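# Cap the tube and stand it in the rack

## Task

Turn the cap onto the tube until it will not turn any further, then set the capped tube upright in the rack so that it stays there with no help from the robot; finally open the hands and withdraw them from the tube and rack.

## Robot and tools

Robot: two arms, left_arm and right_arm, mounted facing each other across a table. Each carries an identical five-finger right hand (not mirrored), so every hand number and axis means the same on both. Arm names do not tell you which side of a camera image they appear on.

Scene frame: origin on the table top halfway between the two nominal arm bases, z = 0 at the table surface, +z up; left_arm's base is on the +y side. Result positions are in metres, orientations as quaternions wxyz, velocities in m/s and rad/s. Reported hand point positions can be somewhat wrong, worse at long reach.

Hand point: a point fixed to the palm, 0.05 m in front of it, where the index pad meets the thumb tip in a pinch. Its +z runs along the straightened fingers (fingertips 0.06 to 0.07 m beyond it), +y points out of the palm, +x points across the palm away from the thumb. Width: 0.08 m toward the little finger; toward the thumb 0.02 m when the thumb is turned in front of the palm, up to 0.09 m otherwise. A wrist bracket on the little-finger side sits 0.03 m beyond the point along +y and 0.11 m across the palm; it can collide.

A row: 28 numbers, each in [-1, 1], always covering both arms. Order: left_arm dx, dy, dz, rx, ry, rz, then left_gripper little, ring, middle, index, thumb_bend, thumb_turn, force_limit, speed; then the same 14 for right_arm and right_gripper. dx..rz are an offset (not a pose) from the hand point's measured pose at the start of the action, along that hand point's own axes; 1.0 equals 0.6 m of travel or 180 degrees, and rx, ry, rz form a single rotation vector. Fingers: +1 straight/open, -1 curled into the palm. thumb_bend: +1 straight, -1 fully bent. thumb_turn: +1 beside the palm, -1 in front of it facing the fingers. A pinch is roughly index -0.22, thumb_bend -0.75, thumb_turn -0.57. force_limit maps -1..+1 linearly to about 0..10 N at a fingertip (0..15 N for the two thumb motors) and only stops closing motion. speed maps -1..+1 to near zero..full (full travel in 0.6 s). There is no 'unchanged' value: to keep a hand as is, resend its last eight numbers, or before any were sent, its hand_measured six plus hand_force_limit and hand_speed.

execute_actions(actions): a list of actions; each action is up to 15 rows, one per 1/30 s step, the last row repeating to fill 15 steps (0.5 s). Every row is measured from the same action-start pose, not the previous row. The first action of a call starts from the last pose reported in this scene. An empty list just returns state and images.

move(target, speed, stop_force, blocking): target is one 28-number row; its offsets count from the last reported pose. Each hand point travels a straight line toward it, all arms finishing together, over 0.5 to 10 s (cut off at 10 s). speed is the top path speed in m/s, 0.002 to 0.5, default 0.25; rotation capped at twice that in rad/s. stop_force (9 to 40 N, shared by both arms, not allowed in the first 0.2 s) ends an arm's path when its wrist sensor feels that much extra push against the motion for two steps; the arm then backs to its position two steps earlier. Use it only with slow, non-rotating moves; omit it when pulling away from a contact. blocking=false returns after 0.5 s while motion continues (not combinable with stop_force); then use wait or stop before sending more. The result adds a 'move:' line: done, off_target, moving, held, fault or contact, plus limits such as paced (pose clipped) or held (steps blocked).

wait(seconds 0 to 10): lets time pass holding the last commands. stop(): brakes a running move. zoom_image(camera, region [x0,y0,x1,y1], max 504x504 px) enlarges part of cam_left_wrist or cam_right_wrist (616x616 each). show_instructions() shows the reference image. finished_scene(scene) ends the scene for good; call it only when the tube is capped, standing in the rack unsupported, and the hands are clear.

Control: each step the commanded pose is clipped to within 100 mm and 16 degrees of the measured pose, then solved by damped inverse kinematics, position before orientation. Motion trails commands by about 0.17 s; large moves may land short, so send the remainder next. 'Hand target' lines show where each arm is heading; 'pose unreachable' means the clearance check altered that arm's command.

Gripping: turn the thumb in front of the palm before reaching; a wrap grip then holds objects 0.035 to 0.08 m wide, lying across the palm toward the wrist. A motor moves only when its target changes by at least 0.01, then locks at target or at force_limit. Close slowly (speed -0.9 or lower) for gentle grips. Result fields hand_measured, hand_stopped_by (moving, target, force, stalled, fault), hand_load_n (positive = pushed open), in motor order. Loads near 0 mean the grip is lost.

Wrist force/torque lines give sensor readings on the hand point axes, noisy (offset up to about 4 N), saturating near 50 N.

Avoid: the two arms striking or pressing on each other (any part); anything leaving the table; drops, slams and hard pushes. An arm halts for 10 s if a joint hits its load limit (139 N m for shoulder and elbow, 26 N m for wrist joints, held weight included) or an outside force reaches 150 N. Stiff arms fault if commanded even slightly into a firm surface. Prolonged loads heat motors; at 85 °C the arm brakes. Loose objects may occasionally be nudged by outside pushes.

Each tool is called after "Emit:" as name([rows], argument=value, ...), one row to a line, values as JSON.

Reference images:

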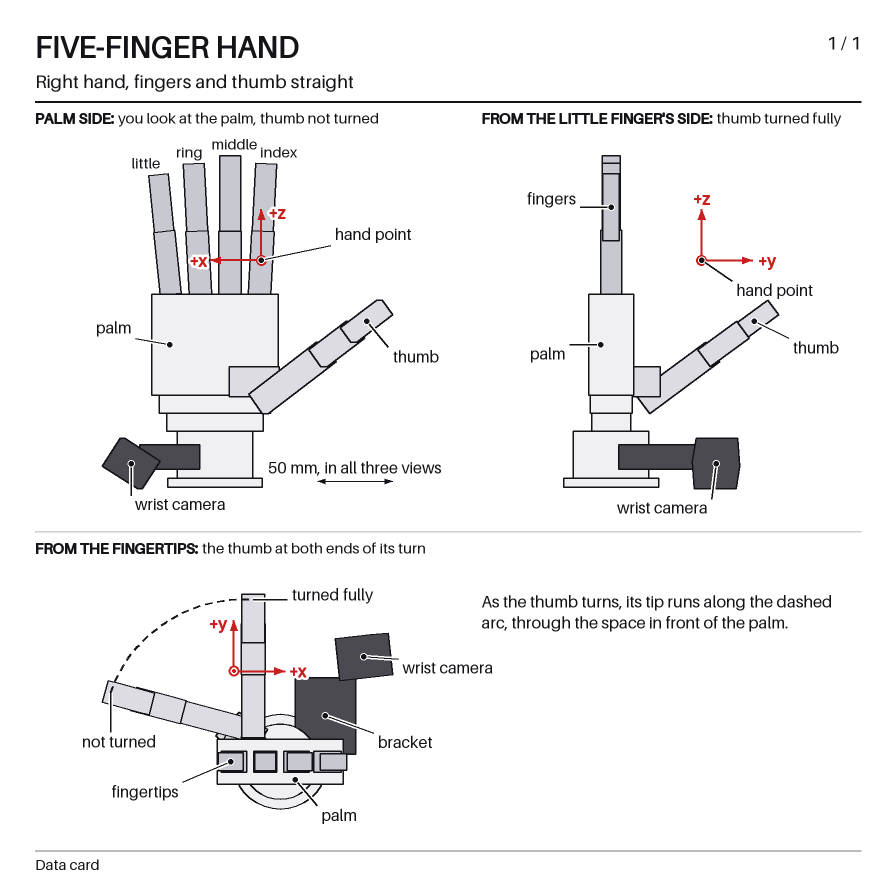

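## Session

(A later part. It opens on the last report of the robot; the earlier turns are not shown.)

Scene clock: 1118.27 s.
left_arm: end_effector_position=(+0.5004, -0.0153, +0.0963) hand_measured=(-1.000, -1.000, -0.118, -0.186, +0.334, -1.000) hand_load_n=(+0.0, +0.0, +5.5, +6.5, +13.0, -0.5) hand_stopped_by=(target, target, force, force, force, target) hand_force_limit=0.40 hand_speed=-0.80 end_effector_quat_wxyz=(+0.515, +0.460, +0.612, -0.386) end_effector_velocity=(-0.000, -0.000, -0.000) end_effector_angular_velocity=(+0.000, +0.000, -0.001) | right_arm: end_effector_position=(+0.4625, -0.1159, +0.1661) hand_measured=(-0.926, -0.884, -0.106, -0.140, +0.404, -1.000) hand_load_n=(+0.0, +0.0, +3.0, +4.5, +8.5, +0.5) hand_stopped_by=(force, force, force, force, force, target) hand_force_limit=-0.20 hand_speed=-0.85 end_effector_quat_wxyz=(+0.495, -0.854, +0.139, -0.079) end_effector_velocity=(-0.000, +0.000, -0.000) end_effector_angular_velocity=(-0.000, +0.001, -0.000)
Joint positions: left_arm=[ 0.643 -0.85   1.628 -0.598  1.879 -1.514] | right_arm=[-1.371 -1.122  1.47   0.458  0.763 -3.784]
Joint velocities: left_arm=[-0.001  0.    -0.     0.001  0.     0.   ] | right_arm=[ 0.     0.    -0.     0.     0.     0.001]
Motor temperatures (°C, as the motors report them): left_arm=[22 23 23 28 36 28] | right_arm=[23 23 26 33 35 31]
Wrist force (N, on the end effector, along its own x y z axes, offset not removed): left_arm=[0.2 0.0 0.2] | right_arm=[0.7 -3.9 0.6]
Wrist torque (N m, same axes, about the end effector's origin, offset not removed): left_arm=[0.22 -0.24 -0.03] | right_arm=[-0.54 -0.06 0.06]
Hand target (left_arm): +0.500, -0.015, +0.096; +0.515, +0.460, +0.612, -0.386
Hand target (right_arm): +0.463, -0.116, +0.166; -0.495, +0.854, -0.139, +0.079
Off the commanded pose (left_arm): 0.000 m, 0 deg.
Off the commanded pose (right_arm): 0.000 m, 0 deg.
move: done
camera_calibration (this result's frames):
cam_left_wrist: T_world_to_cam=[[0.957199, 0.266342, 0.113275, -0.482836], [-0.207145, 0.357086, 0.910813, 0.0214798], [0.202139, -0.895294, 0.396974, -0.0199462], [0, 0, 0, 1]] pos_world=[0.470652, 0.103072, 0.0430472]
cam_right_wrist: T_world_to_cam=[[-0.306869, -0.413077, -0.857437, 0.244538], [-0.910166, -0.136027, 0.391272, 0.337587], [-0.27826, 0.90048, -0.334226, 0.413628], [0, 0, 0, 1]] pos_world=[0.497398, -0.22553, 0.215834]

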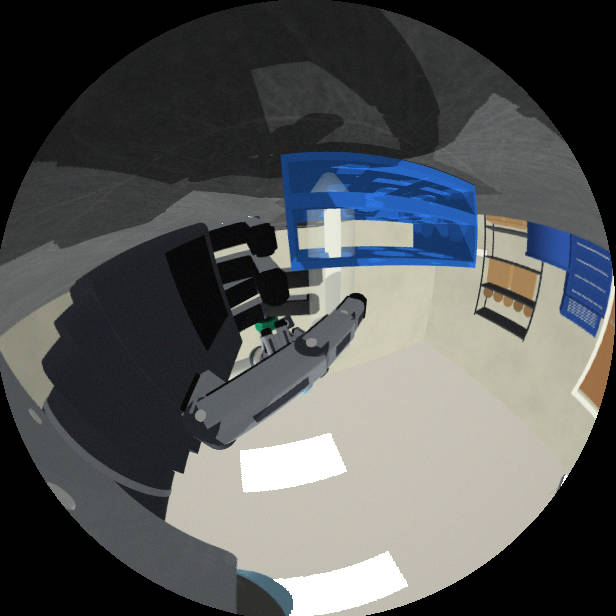

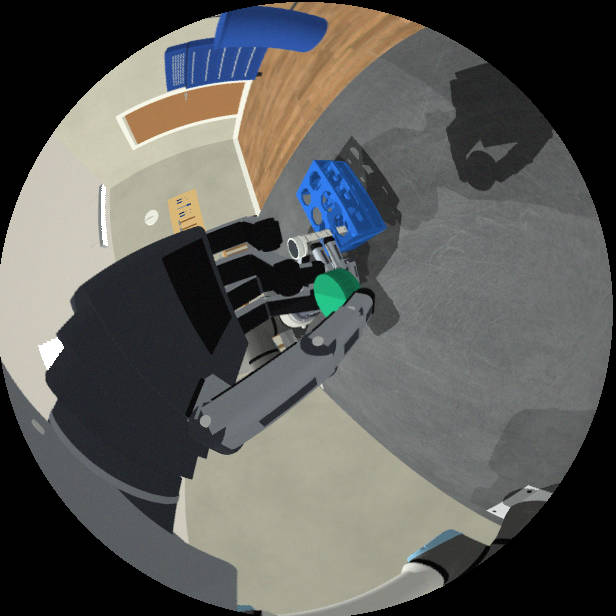

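Emit:
move(target=[0,0,0,0,0,0,-1,-1,0.2,0.2,0.6,-1,0.4,-0.3,0,0,0,0,0,0,-1,-1,-0.42,-0.42,0.2,-1,-0.2,-0.85])

Emit:
move(target=[0,0.014,-0.004,0,0,0,-1,-1,0.2,0.2,0.6,-1,0.4,-0.3,0.008,-0.095,0.197,0,0,0,-1,-1,-0.42,-0.42,0.2,-1,-0.2,-0.85], speed=0.1)

Emit:
move(target=[0,0,0,0,0,0,-1,-1,-0.5,-0.5,0.1,-1,0.4,-0.8,0,0,0,0,0,0,-1,-1,-0.42,-0.42,0.2,-1,-0.2,-0.85])

Emit:
zoom_image(camera="cam_right_wrist", region=[270,210,450,390])

Scene clock: 1129.73 s.
left_arm: end_effector_position=(+0.5004, -0.0153, +0.0963) hand_measured=(-1.000, -1.000, +0.200, +0.200, +0.600, -1.000) hand_load_n=(+0.0, +0.0, +0.0, +0.0, +0.0, +0.0) hand_stopped_by=(target, target, target, target, target, target) hand_force_limit=0.40 hand_speed=-0.30 end_effector_quat_wxyz=(+0.515, +0.460, +0.612, -0.386) end_effector_velocity=(-0.000, -0.000, +0.000) end_effector_angular_velocity=(-0.000, -0.000, +0.001) | right_arm: end_effector_position=(+0.4626, -0.1159, +0.1661) hand_measured=(-0.926, -0.884, -0.106, -0.140, +0.404, -1.000) hand_load_n=(+0.0, +0.0, +3.0, +4.5, +8.5, +0.5) hand_stopped_by=(force, force, force, force, force, target) hand_force_limit=-0.20 hand_speed=-0.85 end_effector_quat_wxyz=(+0.495, -0.854, +0.139, -0.079) end_effector_velocity=(-0.000, -0.000, +0.000) end_effector_angular_velocity=(-0.000, -0.001, -0.000)
Joint positions: left_arm=[ 0.643 -0.85   1.628 -0.597  1.879 -1.514] | right_arm=[-1.371 -1.122  1.47   0.458  0.763 -3.784]
Joint velocities: left_arm=[-0.001 -0.     0.    -0.    -0.001 -0.   ] | right_arm=[-0.    -0.001  0.     0.     0.    -0.001]
Motor temperatures (°C, as the motors report them): left_arm=[22 23 23 28 36 28] | right_arm=[23 23 26 33 35 31]
Wrist force (N, on the end effector, along its own x y z axes, offset not removed): left_arm=[0.2 1.1 -4.6] | right_arm=[-0.2 -2.7 -0.5]
Wrist torque (N m, same axes, about the end effector's origin, offset not removed): left_arm=[0.59 -0.04 -0.19] | right_arm=[-0.32 -0.04 -0.09]
Hand target (left_arm): +0.500, -0.015, +0.096; +0.515, +0.460, +0.612, -0.386
Hand target (right_arm): +0.463, -0.116, +0.166; -0.495, +0.854, -0.139, +0.079
Off the commanded pose (left_arm): 0.000 m, 0 deg.
Off the commanded pose (right_arm): 0.000 m, 0 deg.
move: done
camera_calibration (this result's frames):
cam_left_wrist: T_world_to_cam=[[0.957203, 0.266337, 0.113255, -0.482833], [-0.207114, 0.357039, 0.910839, 0.0214715], [0.202153, -0.895315, 0.396921, -0.0199365], [0, 0, 0, 1]] pos_world=[0.470646, 0.10308, 0.0430394]
cam_right_wrist: T_world_to_cam=[[-0.30685, -0.413044, -0.85746, 0.244557], [-0.910181, -0.136022, 0.391239, 0.337601], [-0.278232, 0.900496, -0.334207, 0.413639], [0, 0, 0, 1]] pos_world=[0.497408, -0.225546, 0.215856]

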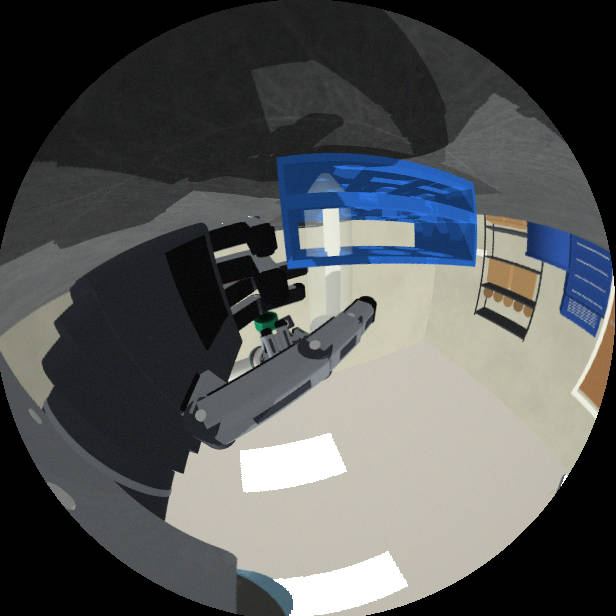

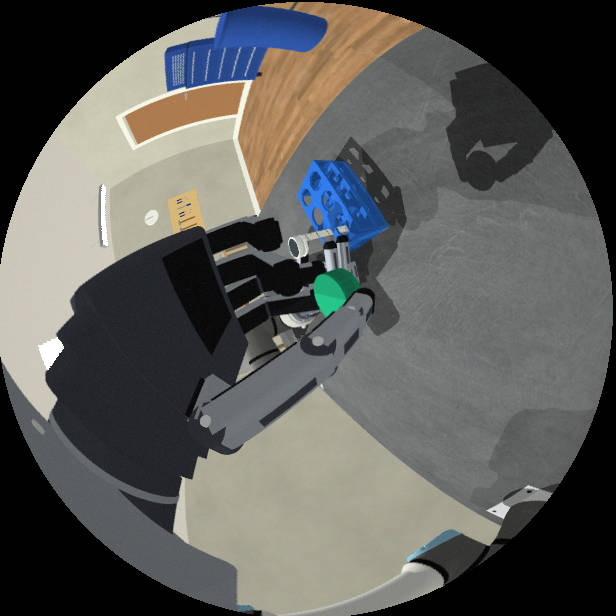

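Scene clock: 1131.50 s.
left_arm: end_effector_position=(+0.5078, -0.0107, +0.0967) hand_measured=(-1.000, -1.000, +0.200, +0.200, +0.600, -1.000) hand_load_n=(+0.0, +0.0, +0.0, +0.0, +0.0, +0.0) hand_stopped_by=(target, target, target, target, target, target) hand_force_limit=0.40 hand_speed=-0.30 end_effector_quat_wxyz=(+0.515, +0.460, +0.612, -0.386) end_effector_velocity=(-0.000, -0.001, +0.001) end_effector_angular_velocity=(-0.001, -0.001, -0.001) | right_arm: end_effector_position=(+0.5086, +0.0065, +0.1566) hand_measured=(-0.926, -0.884, -0.106, -0.140, +0.404, -1.000) hand_load_n=(+0.0, +0.0, +3.0, +4.5, +8.5, +0.5) hand_stopped_by=(force, force, force, force, force, target) hand_force_limit=-0.20 hand_speed=-0.85 end_effector_quat_wxyz=(+0.495, -0.854, +0.139, -0.079) end_effector_velocity=(+0.001, +0.002, +0.001) end_effector_angular_velocity=(+0.000, +0.000, +0.001)
Joint positions: left_arm=[ 0.659 -0.847  1.619 -0.591  1.895 -1.511] | right_arm=[-1.187 -0.878  1.081  0.487  0.898 -3.615]
Joint velocities: left_arm=[-0.     0.    -0.001 -0.     0.001 -0.   ] | right_arm=[ 0.002  0.005 -0.011  0.005  0.     0.001]
Motor temperatures (°C, as the motors report them): left_arm=[22 23 23 28 36 28] | right_arm=[23 23 26 33 35 31]
Wrist force (N, on the end effector, along its own x y z axes, offset not removed): left_arm=[-3.9 0.6 2.0] | right_arm=[-0.8 3.4 3.0]
Wrist torque (N m, same axes, about the end effector's origin, offset not removed): left_arm=[0.13 0.62 -0.30] | right_arm=[0.50 0.09 0.07]
Hand target (left_arm): +0.508, -0.011, +0.097; +0.515, +0.460, +0.612, -0.386
Hand target (right_arm): +0.509, +0.007, +0.157; -0.495, +0.854, -0.139, +0.079
Off the commanded pose (left_arm): 0.000 m, 0 deg.
Off the commanded pose (right_arm): 0.000 m, 0 deg.
move: done
camera_calibration (this result's frames):
cam_left_wrist: T_world_to_cam=[[0.957202, 0.266337, 0.113264, -0.491194], [-0.207121, 0.357034, 0.910839, 0.0209722], [0.202151, -0.895316, 0.396918, -0.0174776], [0, 0, 0, 1]] pos_world=[0.478048, 0.107687, 0.0434693]
cam_right_wrist: T_world_to_cam=[[-0.306865, -0.41313, -0.857413, 0.30106], [-0.910157, -0.136039, 0.39129, 0.399814], [-0.278296, 0.900454, -0.334268, 0.313117], [0, 0, 0, 1]] pos_world=[0.543417, -0.10318, 0.206354]

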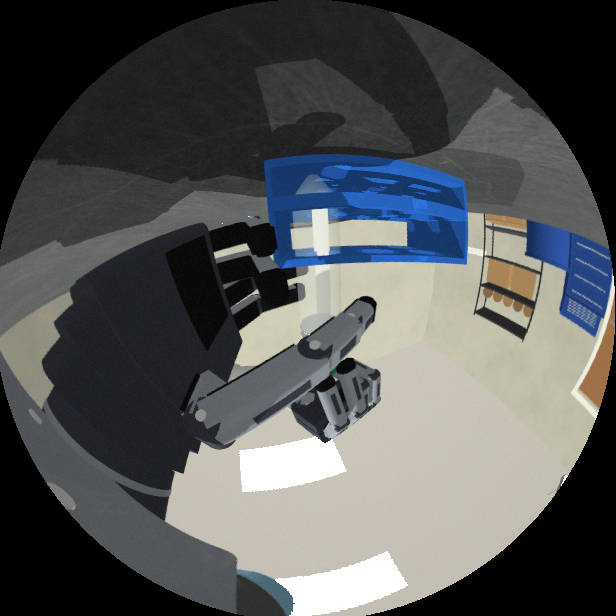

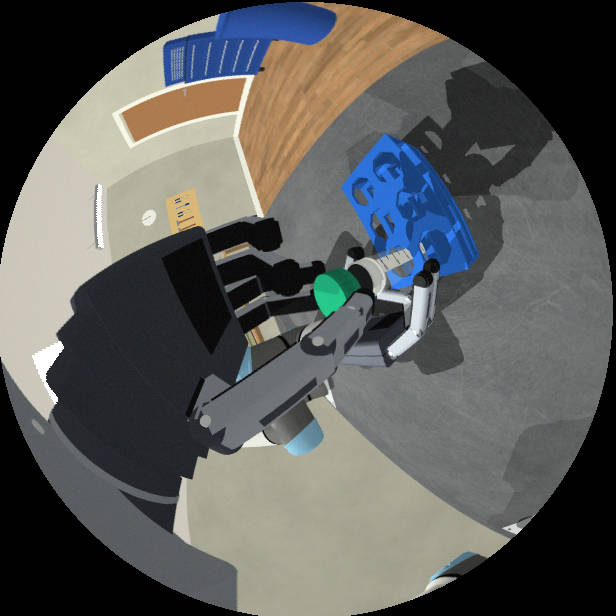

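Scene clock: 1133.13 s.
left_arm: end_effector_position=(+0.5078, -0.0107, +0.0968) hand_measured=(-1.000, -1.000, -0.174, -0.240, +0.340, -1.000) hand_load_n=(+0.0, -1.5, +4.5, +7.5, +11.5, +0.5) hand_stopped_by=(target, target, force, force, force, target) hand_force_limit=0.40 hand_speed=-0.80 end_effector_quat_wxyz=(+0.515, +0.460, +0.612, -0.386) end_effector_velocity=(+0.001, +0.001, +0.001) end_effector_angular_velocity=(-0.001, -0.001, +0.002) | right_arm: end_effector_position=(+0.5085, +0.0065, +0.1566) hand_measured=(-0.926, -0.884, -0.106, -0.140, +0.404, -1.000) hand_load_n=(+0.0, +0.0, +3.0, +4.5, +8.5, +0.5) hand_stopped_by=(force, force, force, force, force, target) hand_force_limit=-0.20 hand_speed=-0.85 end_effector_quat_wxyz=(+0.495, -0.854, +0.139, -0.079) end_effector_velocity=(+0.000, -0.000, -0.000) end_effector_angular_velocity=(+0.000, +0.002, -0.001)
Joint positions: left_arm=[ 0.659 -0.847  1.619 -0.591  1.895 -1.511] | right_arm=[-1.187 -0.878  1.081  0.487  0.898 -3.615]
Joint velocities: left_arm=[ 0.002 -0.    -0.001 -0.001 -0.001 -0.   ] | right_arm=[-0.     0.     0.    -0.     0.     0.002]
Motor temperatures (°C, as the motors report them): left_arm=[22 23 23 28 36 28] | right_arm=[23 23 26 33 35 31]
Wrist force (N, on the end effector, along its own x y z axes, offset not removed): left_arm=[-3.1 1.6 -2.9] | right_arm=[-0.3 -1.5 -1.8]
Wrist torque (N m, same axes, about the end effector's origin, offset not removed): left_arm=[0.58 0.40 0.02] | right_arm=[-0.09 0.17 0.15]
Hand target (left_arm): +0.508, -0.011, +0.097; +0.515, +0.460, +0.612, -0.386
Hand target (right_arm): +0.509, +0.006, +0.157; -0.495, +0.854, -0.139, +0.079
Off the commanded pose (left_arm): 0.000 m, 0 deg.
Off the commanded pose (right_arm): 0.000 m, 0 deg.
move: done
camera_calibration (this result's frames):
cam_left_wrist: T_world_to_cam=[[0.957201, 0.266337, 0.113269, -0.4912], [-0.207129, 0.357046, 0.910832, 0.0209719], [0.202146, -0.895311, 0.396931, -0.0174844], [0, 0, 0, 1]] pos_world=[0.478055, 0.107683, 0.0434761]
cam_right_wrist: T_world_to_cam=[[-0.306859, -0.413142, -0.85741, 0.301059], [-0.910142, -0.136091, 0.391306, 0.399774], [-0.27835, 0.900441, -0.334257, 0.313103], [0, 0, 0, 1]] pos_world=[0.543386, -0.103145, 0.206354]

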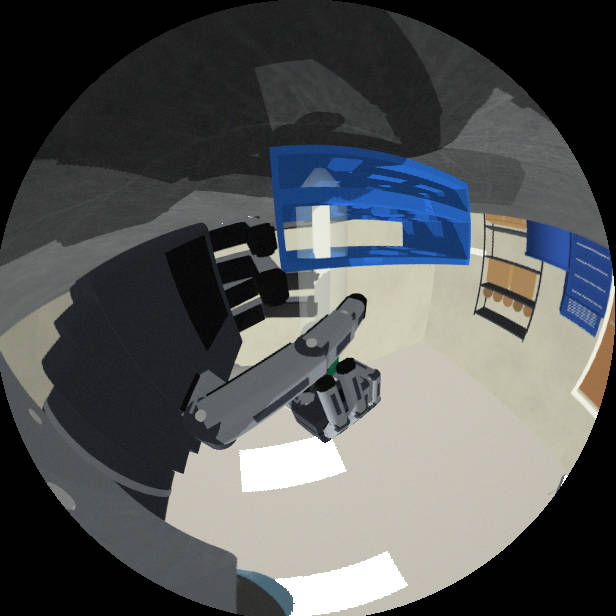

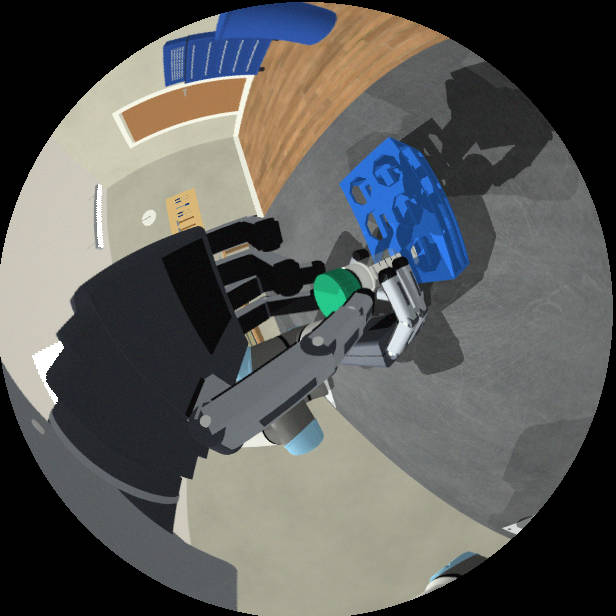

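Region (270, 210, 450, 390) of cam_right_wrist's 616x616 image, scaled by 2.800, with more detail than that image has.

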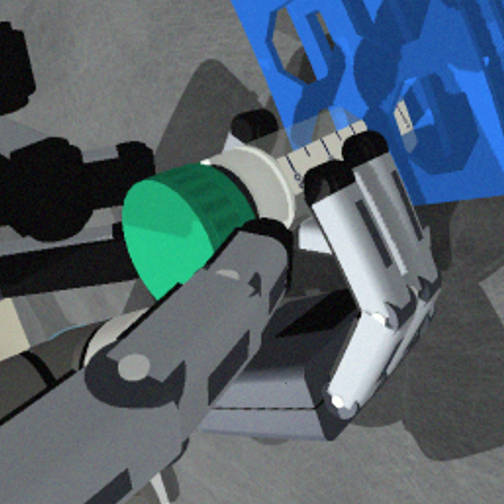

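Emit:
move(target=[0,0,0,0,0,0,-1,-1,-0.5,-0.5,0.1,-1,0.4,-0.8,-0.06,0,0,0,0,0,-1,-1,-0.42,-0.42,0.2,-1,-0.2,-0.85], speed=0.06)

Emit:
zoom_image(camera="cam_right_wrist", region=[290,200,416,326])

Scene clock: 1140.93 s.
left_arm: end_effector_position=(+0.5078, -0.0107, +0.0968) hand_measured=(-1.000, -1.000, -0.174, -0.240, +0.340, -1.000) hand_load_n=(+0.0, -1.5, +4.5, +7.5, +11.5, +0.5) hand_stopped_by=(target, target, force, force, force, target) hand_force_limit=0.40 hand_speed=-0.80 end_effector_quat_wxyz=(+0.515, +0.460, +0.612, -0.386) end_effector_velocity=(+0.000, +0.000, +0.000) end_effector_angular_velocity=(+0.000, +0.000, +0.001) | right_arm: end_effector_position=(+0.4745, +0.0178, +0.1567) hand_measured=(-0.926, -0.884, -0.106, -0.140, +0.404, -1.000) hand_load_n=(+0.0, +0.0, +3.0, +4.5, +8.5, +0.5) hand_stopped_by=(force, force, force, force, force, target) hand_force_limit=-0.20 hand_speed=-0.85 end_effector_quat_wxyz=(+0.495, -0.854, +0.139, -0.079) end_effector_velocity=(-0.001, +0.000, +0.000) end_effector_angular_velocity=(+0.000, -0.002, +0.000)
Joint positions: left_arm=[ 0.659 -0.847  1.619 -0.591  1.895 -1.511] | right_arm=[-1.144 -0.932  1.169  0.433  0.932 -3.58 ]
Joint velocities: left_arm=[ 0.     0.    -0.     0.    -0.001 -0.   ] | right_arm=[ 0.002 -0.003  0.005 -0.004  0.002  0.   ]
Motor temperatures (°C, as the motors report them): left_arm=[22 23 23 28 36 28] | right_arm=[23 23 26 33 35 31]
Wrist force (N, on the end effector, along its own x y z axes, offset not removed): left_arm=[-0.5 1.2 1.3] | right_arm=[-1.5 -1.8 -0.6]
Wrist torque (N m, same axes, about the end effector's origin, offset not removed): left_arm=[0.12 -0.49 -0.12] | right_arm=[-0.14 0.16 -0.12]
Hand target (left_arm): +0.508, -0.011, +0.097; +0.515, +0.460, +0.612, -0.386
Hand target (right_arm): +0.474, +0.018, +0.157; -0.495, +0.854, -0.139, +0.079
Off the commanded pose (left_arm): 0.000 m, 0 deg.
Off the commanded pose (right_arm): 0.000 m, 0 deg.
move: done
camera_calibration (this result's frames):
cam_left_wrist: T_world_to_cam=[[0.957201, 0.266337, 0.113269, -0.4912], [-0.207129, 0.357046, 0.910832, 0.0209718], [0.202146, -0.895311, 0.396931, -0.0174844], [0, 0, 0, 1]] pos_world=[0.478055, 0.107683, 0.0434761]
cam_right_wrist: T_world_to_cam=[[-0.306887, -0.41322, -0.857362, 0.295366], [-0.910115, -0.1361, 0.391366, 0.37031], [-0.278407, 0.900403, -0.33431, 0.293485], [0, 0, 0, 1]] pos_world=[0.509378, -0.0918046, 0.206424]

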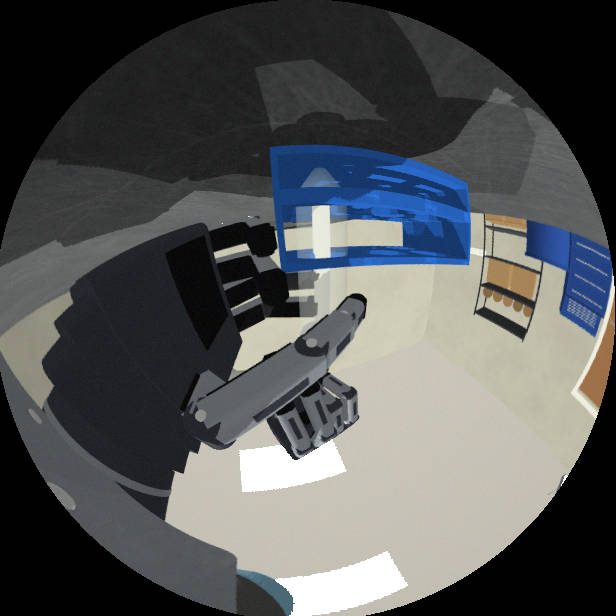

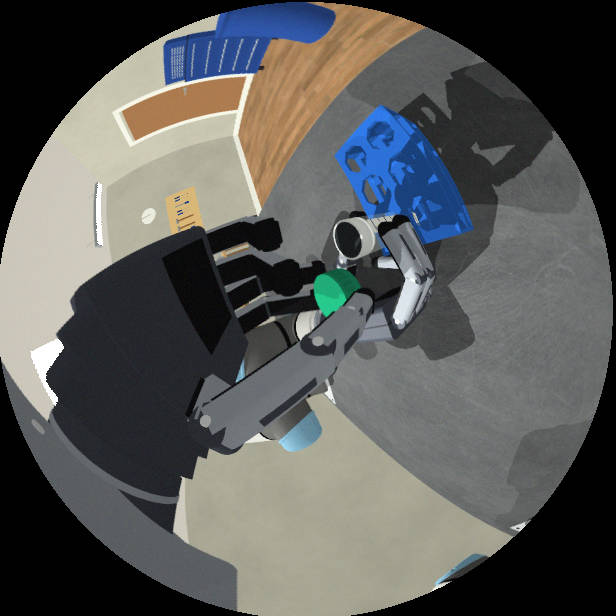

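Region (290, 200, 416, 326) of cam_right_wrist's 616x616 image, scaled by 4.000, with more detail than that image has.

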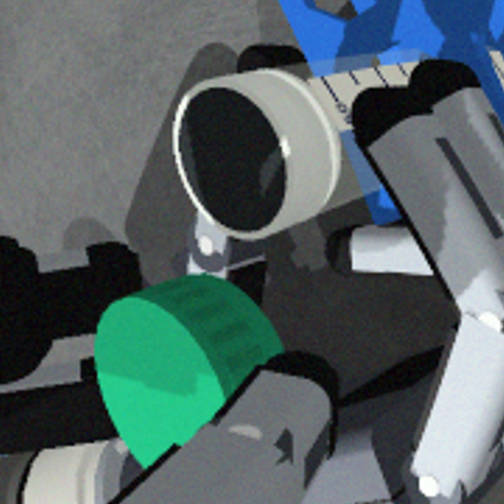

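Emit:
execute_actions([
  [[0,0,0,0,0,0,-1,-1,-0.5,-0.5,0.1,-1,0.4,-0.8,0.03,-0.0055,0.0095,0,0,0,-1,-1,-0.42,-0.42,0.2,-1,-0.2,-0.85]],
  [[0,0,0,0,0,0,-1,-1,-0.5,-0.5,0.1,-1,0.4,-0.8,0.027,0,0,0,0,0,-1,-1,-0.42,-0.42,0.2,-1,-0.2,-0.85]],
  [[0,0,0,0,0,0,-1,-1,-0.5,-0.5,0.1,-1,0.4,-0.8,0,0.0115,0.0067,0,0,0,-1,-1,-0.42,-0.42,0.2,-1,-0.2,-0.85]],
])

Emit:
zoom_image(camera="cam_right_wrist", region=[290,220,416,346])

Emit:
zoom_image(camera="cam_left_wrist", region=[260,280,400,420])

Scene clock: 1157.33 s.
left_arm: end_effector_position=(+0.5078, -0.0107, +0.0968) hand_measured=(-1.000, -1.000, -0.174, -0.240, +0.340, -1.000) hand_load_n=(+0.0, -1.5, +4.5, +7.5, +11.5, +0.5) hand_stopped_by=(target, target, force, force, force, target) hand_force_limit=0.40 hand_speed=-0.80 end_effector_quat_wxyz=(+0.515, +0.460, +0.612, -0.386) end_effector_velocity=(-0.000, +0.000, -0.000) end_effector_angular_velocity=(+0.000, -0.000, -0.000) | right_arm: end_effector_position=(+0.5087, +0.0133, +0.1488) hand_measured=(-0.926, -0.884, -0.106, -0.140, +0.404, -1.000) hand_load_n=(+0.0, +0.0, +3.0, +4.5, +8.5, +0.5) hand_stopped_by=(force, force, force, force, force, target) hand_force_limit=-0.20 hand_speed=-0.85 end_effector_quat_wxyz=(+0.495, -0.854, +0.139, -0.079) end_effector_velocity=(-0.001, -0.000, -0.001) end_effector_angular_velocity=(-0.001, +0.001, -0.001)
Joint positions: left_arm=[ 0.659 -0.847  1.619 -0.591  1.895 -1.511] | right_arm=[-1.177 -0.863  1.076  0.473  0.906 -3.607]
Joint velocities: left_arm=[-0. -0.  0.  0. -0.  0.] | right_arm=[ 0.    -0.     0.003 -0.002  0.     0.   ]
Motor temperatures (°C, as the motors report them): left_arm=[22 23 23 28 36 28] | right_arm=[23 23 26 33 35 31]
Wrist force (N, on the end effector, along its own x y z axes, offset not removed): left_arm=[-3.3 -1.1 -1.6] | right_arm=[-2.6 0.8 0.8]
Wrist torque (N m, same axes, about the end effector's origin, offset not removed): left_arm=[0.36 0.25 -0.24] | right_arm=[0.15 0.42 0.03]
Hand target (left_arm): +0.508, -0.011, +0.097; +0.515, +0.460, +0.612, -0.386
Hand target (right_arm): +0.509, +0.013, +0.149; -0.495, +0.854, -0.139, +0.079
Off the commanded pose (left_arm): 0.000 m, 0 deg.
Off the commanded pose (right_arm): 0.000 m, 0 deg.
Step readings (end_effector_position; steps 1 to 15: 1st action; 16 to 30: 2nd action; 31 to 45: 3rd action):
0: left_arm (+0.5078, -0.0107, +0.0968) | right_arm (+0.4744, +0.0179, +0.1567)
1: left_arm (+0.5078, -0.0107, +0.0968) | right_arm (+0.4744, +0.0179, +0.1567)
2: left_arm (+0.5078, -0.0107, +0.0968) | right_arm (+0.4765, +0.0176, +0.1562)
4: left_arm (+0.5078, -0.0107, +0.0968) | right_arm (+0.4842, +0.0178, +0.1564)
8: left_arm (+0.5078, -0.0107, +0.0968) | right_arm (+0.4912, +0.0182, +0.1567)
15: left_arm (+0.5078, -0.0107, +0.0968) | right_arm (+0.4934, +0.0184, +0.1567)
16: left_arm (+0.5078, -0.0107, +0.0968) | right_arm (+0.4936, +0.0183, +0.1567)
17: left_arm (+0.5078, -0.0107, +0.0968) | right_arm (+0.4958, +0.0175, +0.1565)
19: left_arm (+0.5078, -0.0107, +0.0968) | right_arm (+0.5019, +0.0153, +0.1565)
23: left_arm (+0.5078, -0.0107, +0.0968) | right_arm (+0.5071, +0.0137, +0.1566)
30: left_arm (+0.5078, -0.0107, +0.0968) | right_arm (+0.5087, +0.0133, +0.1567)
31: left_arm (+0.5078, -0.0107, +0.0968) | right_arm (+0.5087, +0.0133, +0.1566)
32: left_arm (+0.5078, -0.0107, +0.0968) | right_arm (+0.5086, +0.0133, +0.1554)
34: left_arm (+0.5078, -0.0107, +0.0968) | right_arm (+0.5086, +0.0133, +0.1522)
38: left_arm (+0.5078, -0.0107, +0.0968) | right_arm (+0.5087, +0.0133, +0.1495)
45: end_effector_position above
camera_calibration (this result's frames):
cam_left_wrist: T_world_to_cam=[[0.957201, 0.266337, 0.113269, -0.4912], [-0.207129, 0.357046, 0.910832, 0.0209718], [0.202146, -0.895311, 0.396931, -0.0174843], [0, 0, 0, 1]] pos_world=[0.478055, 0.107683, 0.0434761]
cam_right_wrist: T_world_to_cam=[[-0.306661, -0.413056, -0.857522, 0.297104], [-0.910217, -0.136181, 0.391101, 0.404016], [-0.278325, 0.900466, -0.334209, 0.304387], [0, 0, 0, 1]] pos_world=[0.543571, -0.0963505, 0.198491]

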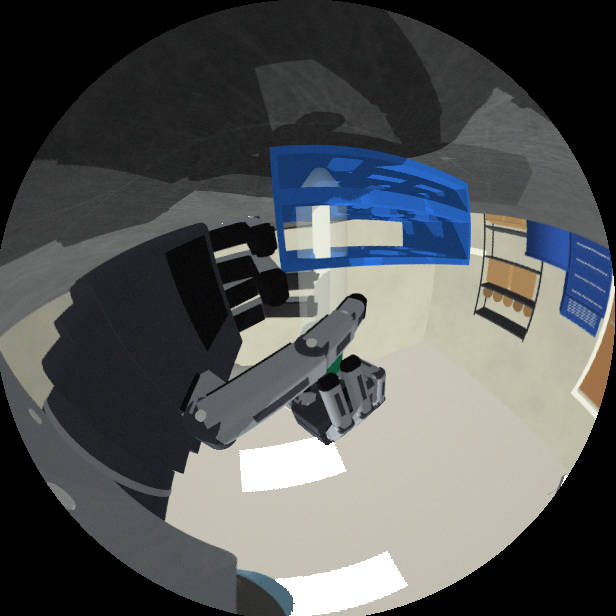

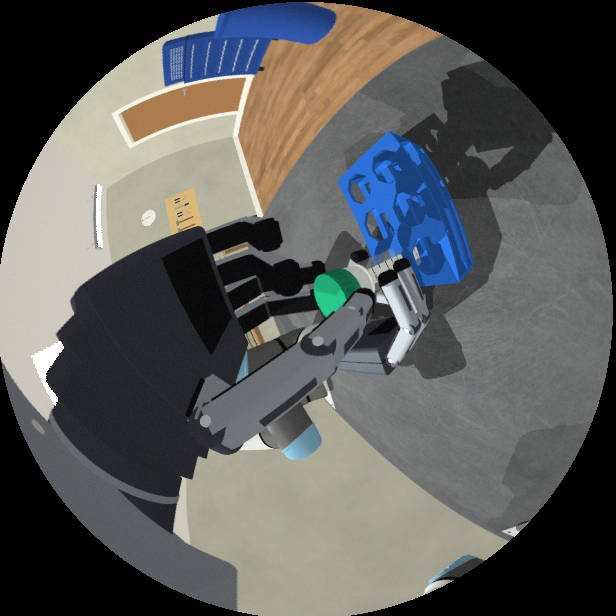

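Region (290, 220, 416, 346) of cam_right_wrist's 616x616 image, scaled by 4.000, with more detail than that image has.

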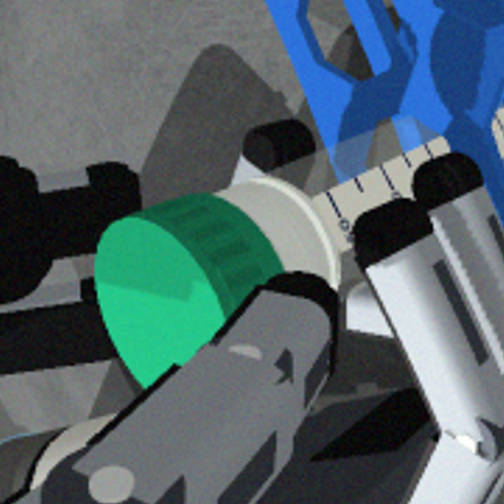

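Region (260, 280, 400, 420) of cam_left_wrist's 616x616 image, scaled by 3.600, with more detail than that image has.

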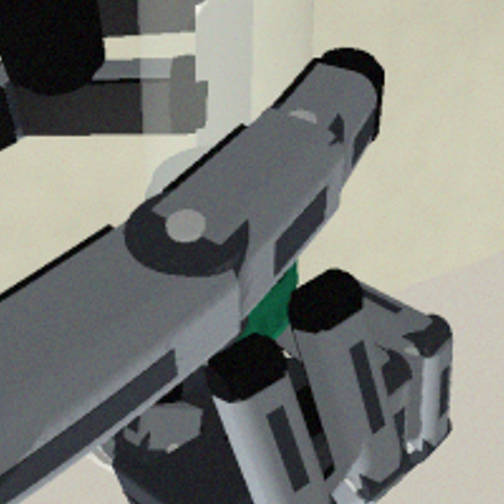

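Plausible; lower.

Emit:
move(target=[0,0,0,0,0,0,-1,-1,-0.5,-0.5,0.1,-1,0.4,-0.8,0.001,0.013,0.0075,0,0,0,-1,-1,-0.42,-0.42,0.2,-1,-0.2,-0.85], speed=0.005, stop_force=9)

Emit:
zoom_image(camera="cam_right_wrist", region=[290,220,416,346])

Scene clock: 1165.40 s.
left_arm: end_effector_position=(+0.5078, -0.0107, +0.0968) hand_measured=(-1.000, -1.000, -0.174, -0.240, +0.340, -1.000) hand_load_n=(+0.0, -1.5, +4.5, +7.5, +11.5, +0.5) hand_stopped_by=(target, target, force, force, force, target) hand_force_limit=0.40 hand_speed=-0.80 end_effector_quat_wxyz=(+0.515, +0.460, +0.612, -0.386) end_effector_velocity=(-0.000, -0.000, +0.000) end_effector_angular_velocity=(-0.001, -0.000, -0.001) | right_arm: end_effector_position=(+0.5093, +0.0131, +0.1399) hand_measured=(-0.926, -0.884, -0.106, -0.140, +0.404, -1.000) hand_load_n=(+0.0, +0.0, +3.0, +4.5, +8.5, +0.5) hand_stopped_by=(force, force, force, force, force, target) hand_force_limit=-0.20 hand_speed=-0.85 end_effector_quat_wxyz=(+0.495, -0.854, +0.139, -0.079) end_effector_velocity=(-0.000, -0.000, -0.002) end_effector_angular_velocity=(-0.001, +0.001, +0.001)
Joint positions: left_arm=[ 0.659 -0.847  1.619 -0.591  1.895 -1.511] | right_arm=[-1.178 -0.857  1.088  0.454  0.905 -3.607]
Joint velocities: left_arm=[-0.     0.    -0.001  0.     0.001 -0.   ] | right_arm=[-0.     0.001  0.002 -0.001 -0.    -0.001]
Motor temperatures (°C, as the motors report them): left_arm=[22 23 23 28 36 28] | right_arm=[23 23 26 33 35 31]
Wrist force (N, on the end effector, along its own x y z axes, offset not removed): left_arm=[-3.1 2.9 -0.5] | right_arm=[-1.0 2.1 2.7]
Wrist torque (N m, same axes, about the end effector's origin, offset not removed): left_arm=[0.70 0.15 -0.08] | right_arm=[0.23 0.08 0.08]
Hand target (left_arm): +0.508, -0.011, +0.097; +0.515, +0.460, +0.612, -0.386
Hand target (right_arm): +0.509, +0.013, +0.140; -0.495, +0.854, -0.139, +0.079
Off the commanded pose (left_arm): 0.000 m, 0 deg.
Off the commanded pose (right_arm): 0.000 m, 0 deg.
move: done
camera_calibration (this result's frames):
cam_left_wrist: T_world_to_cam=[[0.957201, 0.266337, 0.113269, -0.4912], [-0.207129, 0.357046, 0.910832, 0.0209718], [0.202146, -0.895311, 0.396931, -0.0174843], [0, 0, 0, 1]] pos_world=[0.478055, 0.107683, 0.043476]
cam_right_wrist: T_world_to_cam=[[-0.306663, -0.41306, -0.857519, 0.28955], [-0.910215, -0.136181, 0.391106, 0.407978], [-0.278328, 0.900464, -0.334211, 0.301711], [0, 0, 0, 1]] pos_world=[0.544117, -0.0965198, 0.189567]

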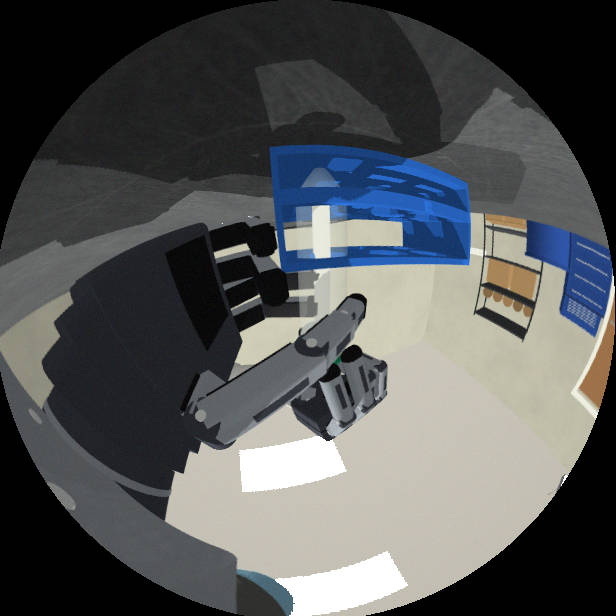

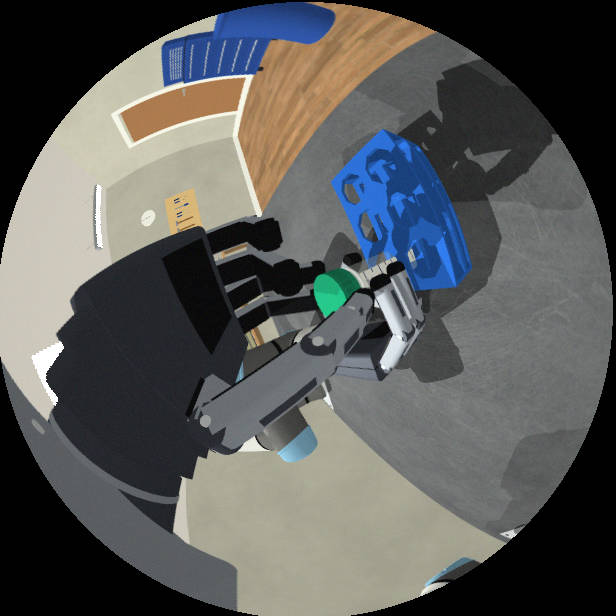

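Region (290, 220, 416, 346) of cam_right_wrist's 616x616 image, scaled by 4.000, with more detail than that image has.

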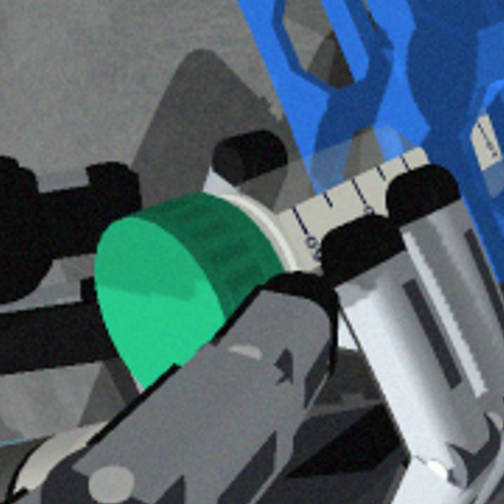

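Emit:
move(target=[0,0,0,0,0,0,-1,-1,-0.5,-0.5,0.1,-1,0.4,-0.8,0,0.0036,0.0021,0,0,0,-1,-1,-0.42,-0.42,0.2,-1,-0.2,-0.85], speed=0.005)

Emit:
zoom_image(camera="cam_right_wrist", region=[290,220,416,346])

Scene clock: 1173.30 s.
left_arm: end_effector_position=(+0.5078, -0.0107, +0.0968) hand_measured=(-1.000, -1.000, -0.174, -0.240, +0.340, -1.000) hand_load_n=(+0.0, -1.5, +4.0, +7.0, +11.5, +0.5) hand_stopped_by=(target, target, force, force, force, target) hand_force_limit=0.40 hand_speed=-0.80 end_effector_quat_wxyz=(+0.515, +0.460, +0.612, -0.386) end_effector_velocity=(-0.001, -0.001, +0.000) end_effector_angular_velocity=(-0.001, -0.000, -0.003) | right_arm: end_effector_position=(+0.5093, +0.0131, +0.1375) hand_measured=(-0.926, -0.884, -0.106, -0.140, +0.404, -1.000) hand_load_n=(+0.0, +0.0, +4.5, +2.0, +8.5, +1.0) hand_stopped_by=(force, force, force, force, force, target) hand_force_limit=-0.20 hand_speed=-0.85 end_effector_quat_wxyz=(+0.495, -0.854, +0.139, -0.079) end_effector_velocity=(-0.000, +0.000, +0.000) end_effector_angular_velocity=(+0.002, -0.000, +0.001)
Joint positions: left_arm=[ 0.659 -0.847  1.619 -0.591  1.895 -1.511] | right_arm=[-1.178 -0.856  1.092  0.449  0.905 -3.607]
Joint velocities: left_arm=[-0.002 -0.     0.001 -0.001  0.001 -0.   ] | right_arm=[ 0.    -0.     0.001 -0.002 -0.002  0.001]
Motor temperatures (°C, as the motors report them): left_arm=[22 23 23 28 36 28] | right_arm=[23 23 26 33 35 31]
Wrist force (N, on the end effector, along its own x y z axes, offset not removed): left_arm=[-1.9 0.0 -1.0] | right_arm=[-1.6 -8.0 -5.6]
Wrist torque (N m, same axes, about the end effector's origin, offset not removed): left_arm=[0.17 0.08 -0.23] | right_arm=[-0.05 0.57 -0.24]
Hand target (left_arm): +0.508, -0.011, +0.097; +0.515, +0.460, +0.612, -0.386
Hand target (right_arm): +0.509, +0.013, +0.137; -0.495, +0.854, -0.139, +0.079
Off the commanded pose (left_arm): 0.000 m, 0 deg.
Off the commanded pose (right_arm): 0.000 m, 0 deg.
move: done
camera_calibration (this result's frames):
cam_left_wrist: T_world_to_cam=[[0.957201, 0.266337, 0.113269, -0.4912], [-0.207129, 0.357046, 0.910832, 0.0209719], [0.202146, -0.895311, 0.396931, -0.0174843], [0, 0, 0, 1]] pos_world=[0.478055, 0.107683, 0.043476]
cam_right_wrist: T_world_to_cam=[[-0.306583, -0.413013, -0.857571, 0.28749], [-0.910246, -0.13622, 0.391019, 0.408957], [-0.278314, 0.90048, -0.334181, 0.300902], [0, 0, 0, 1]] pos_world=[0.544136, -0.0965107, 0.187188]

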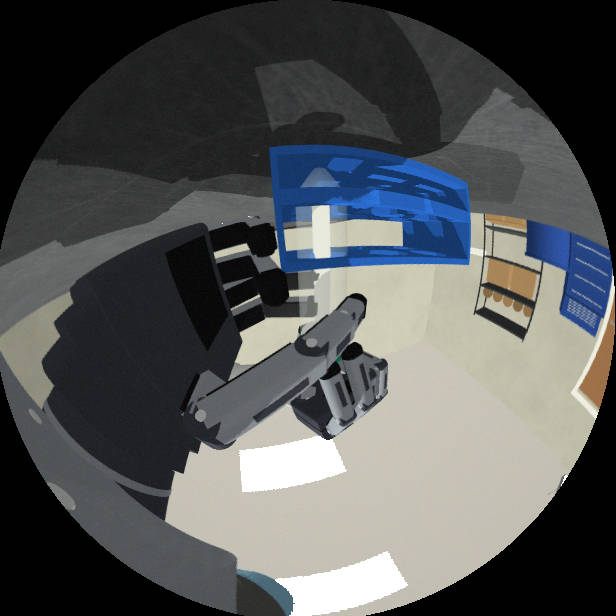

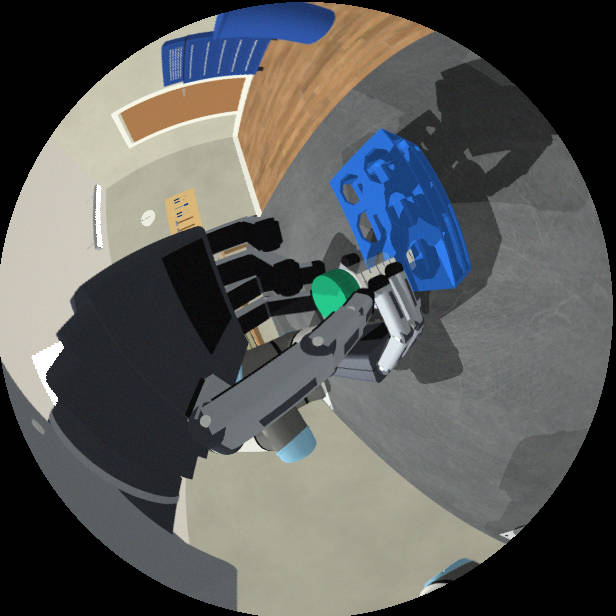

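Region (290, 220, 416, 346) of cam_right_wrist's 616x616 image, scaled by 4.000, with more detail than that image has.

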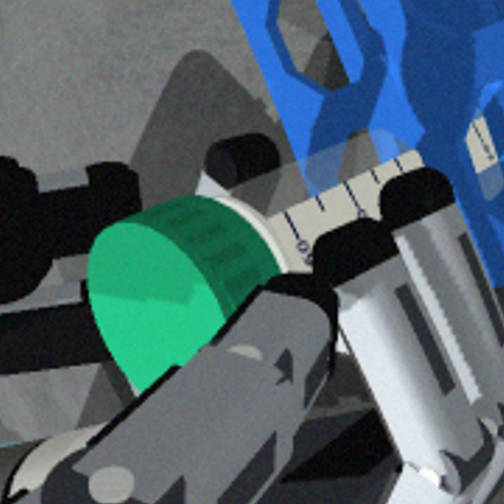

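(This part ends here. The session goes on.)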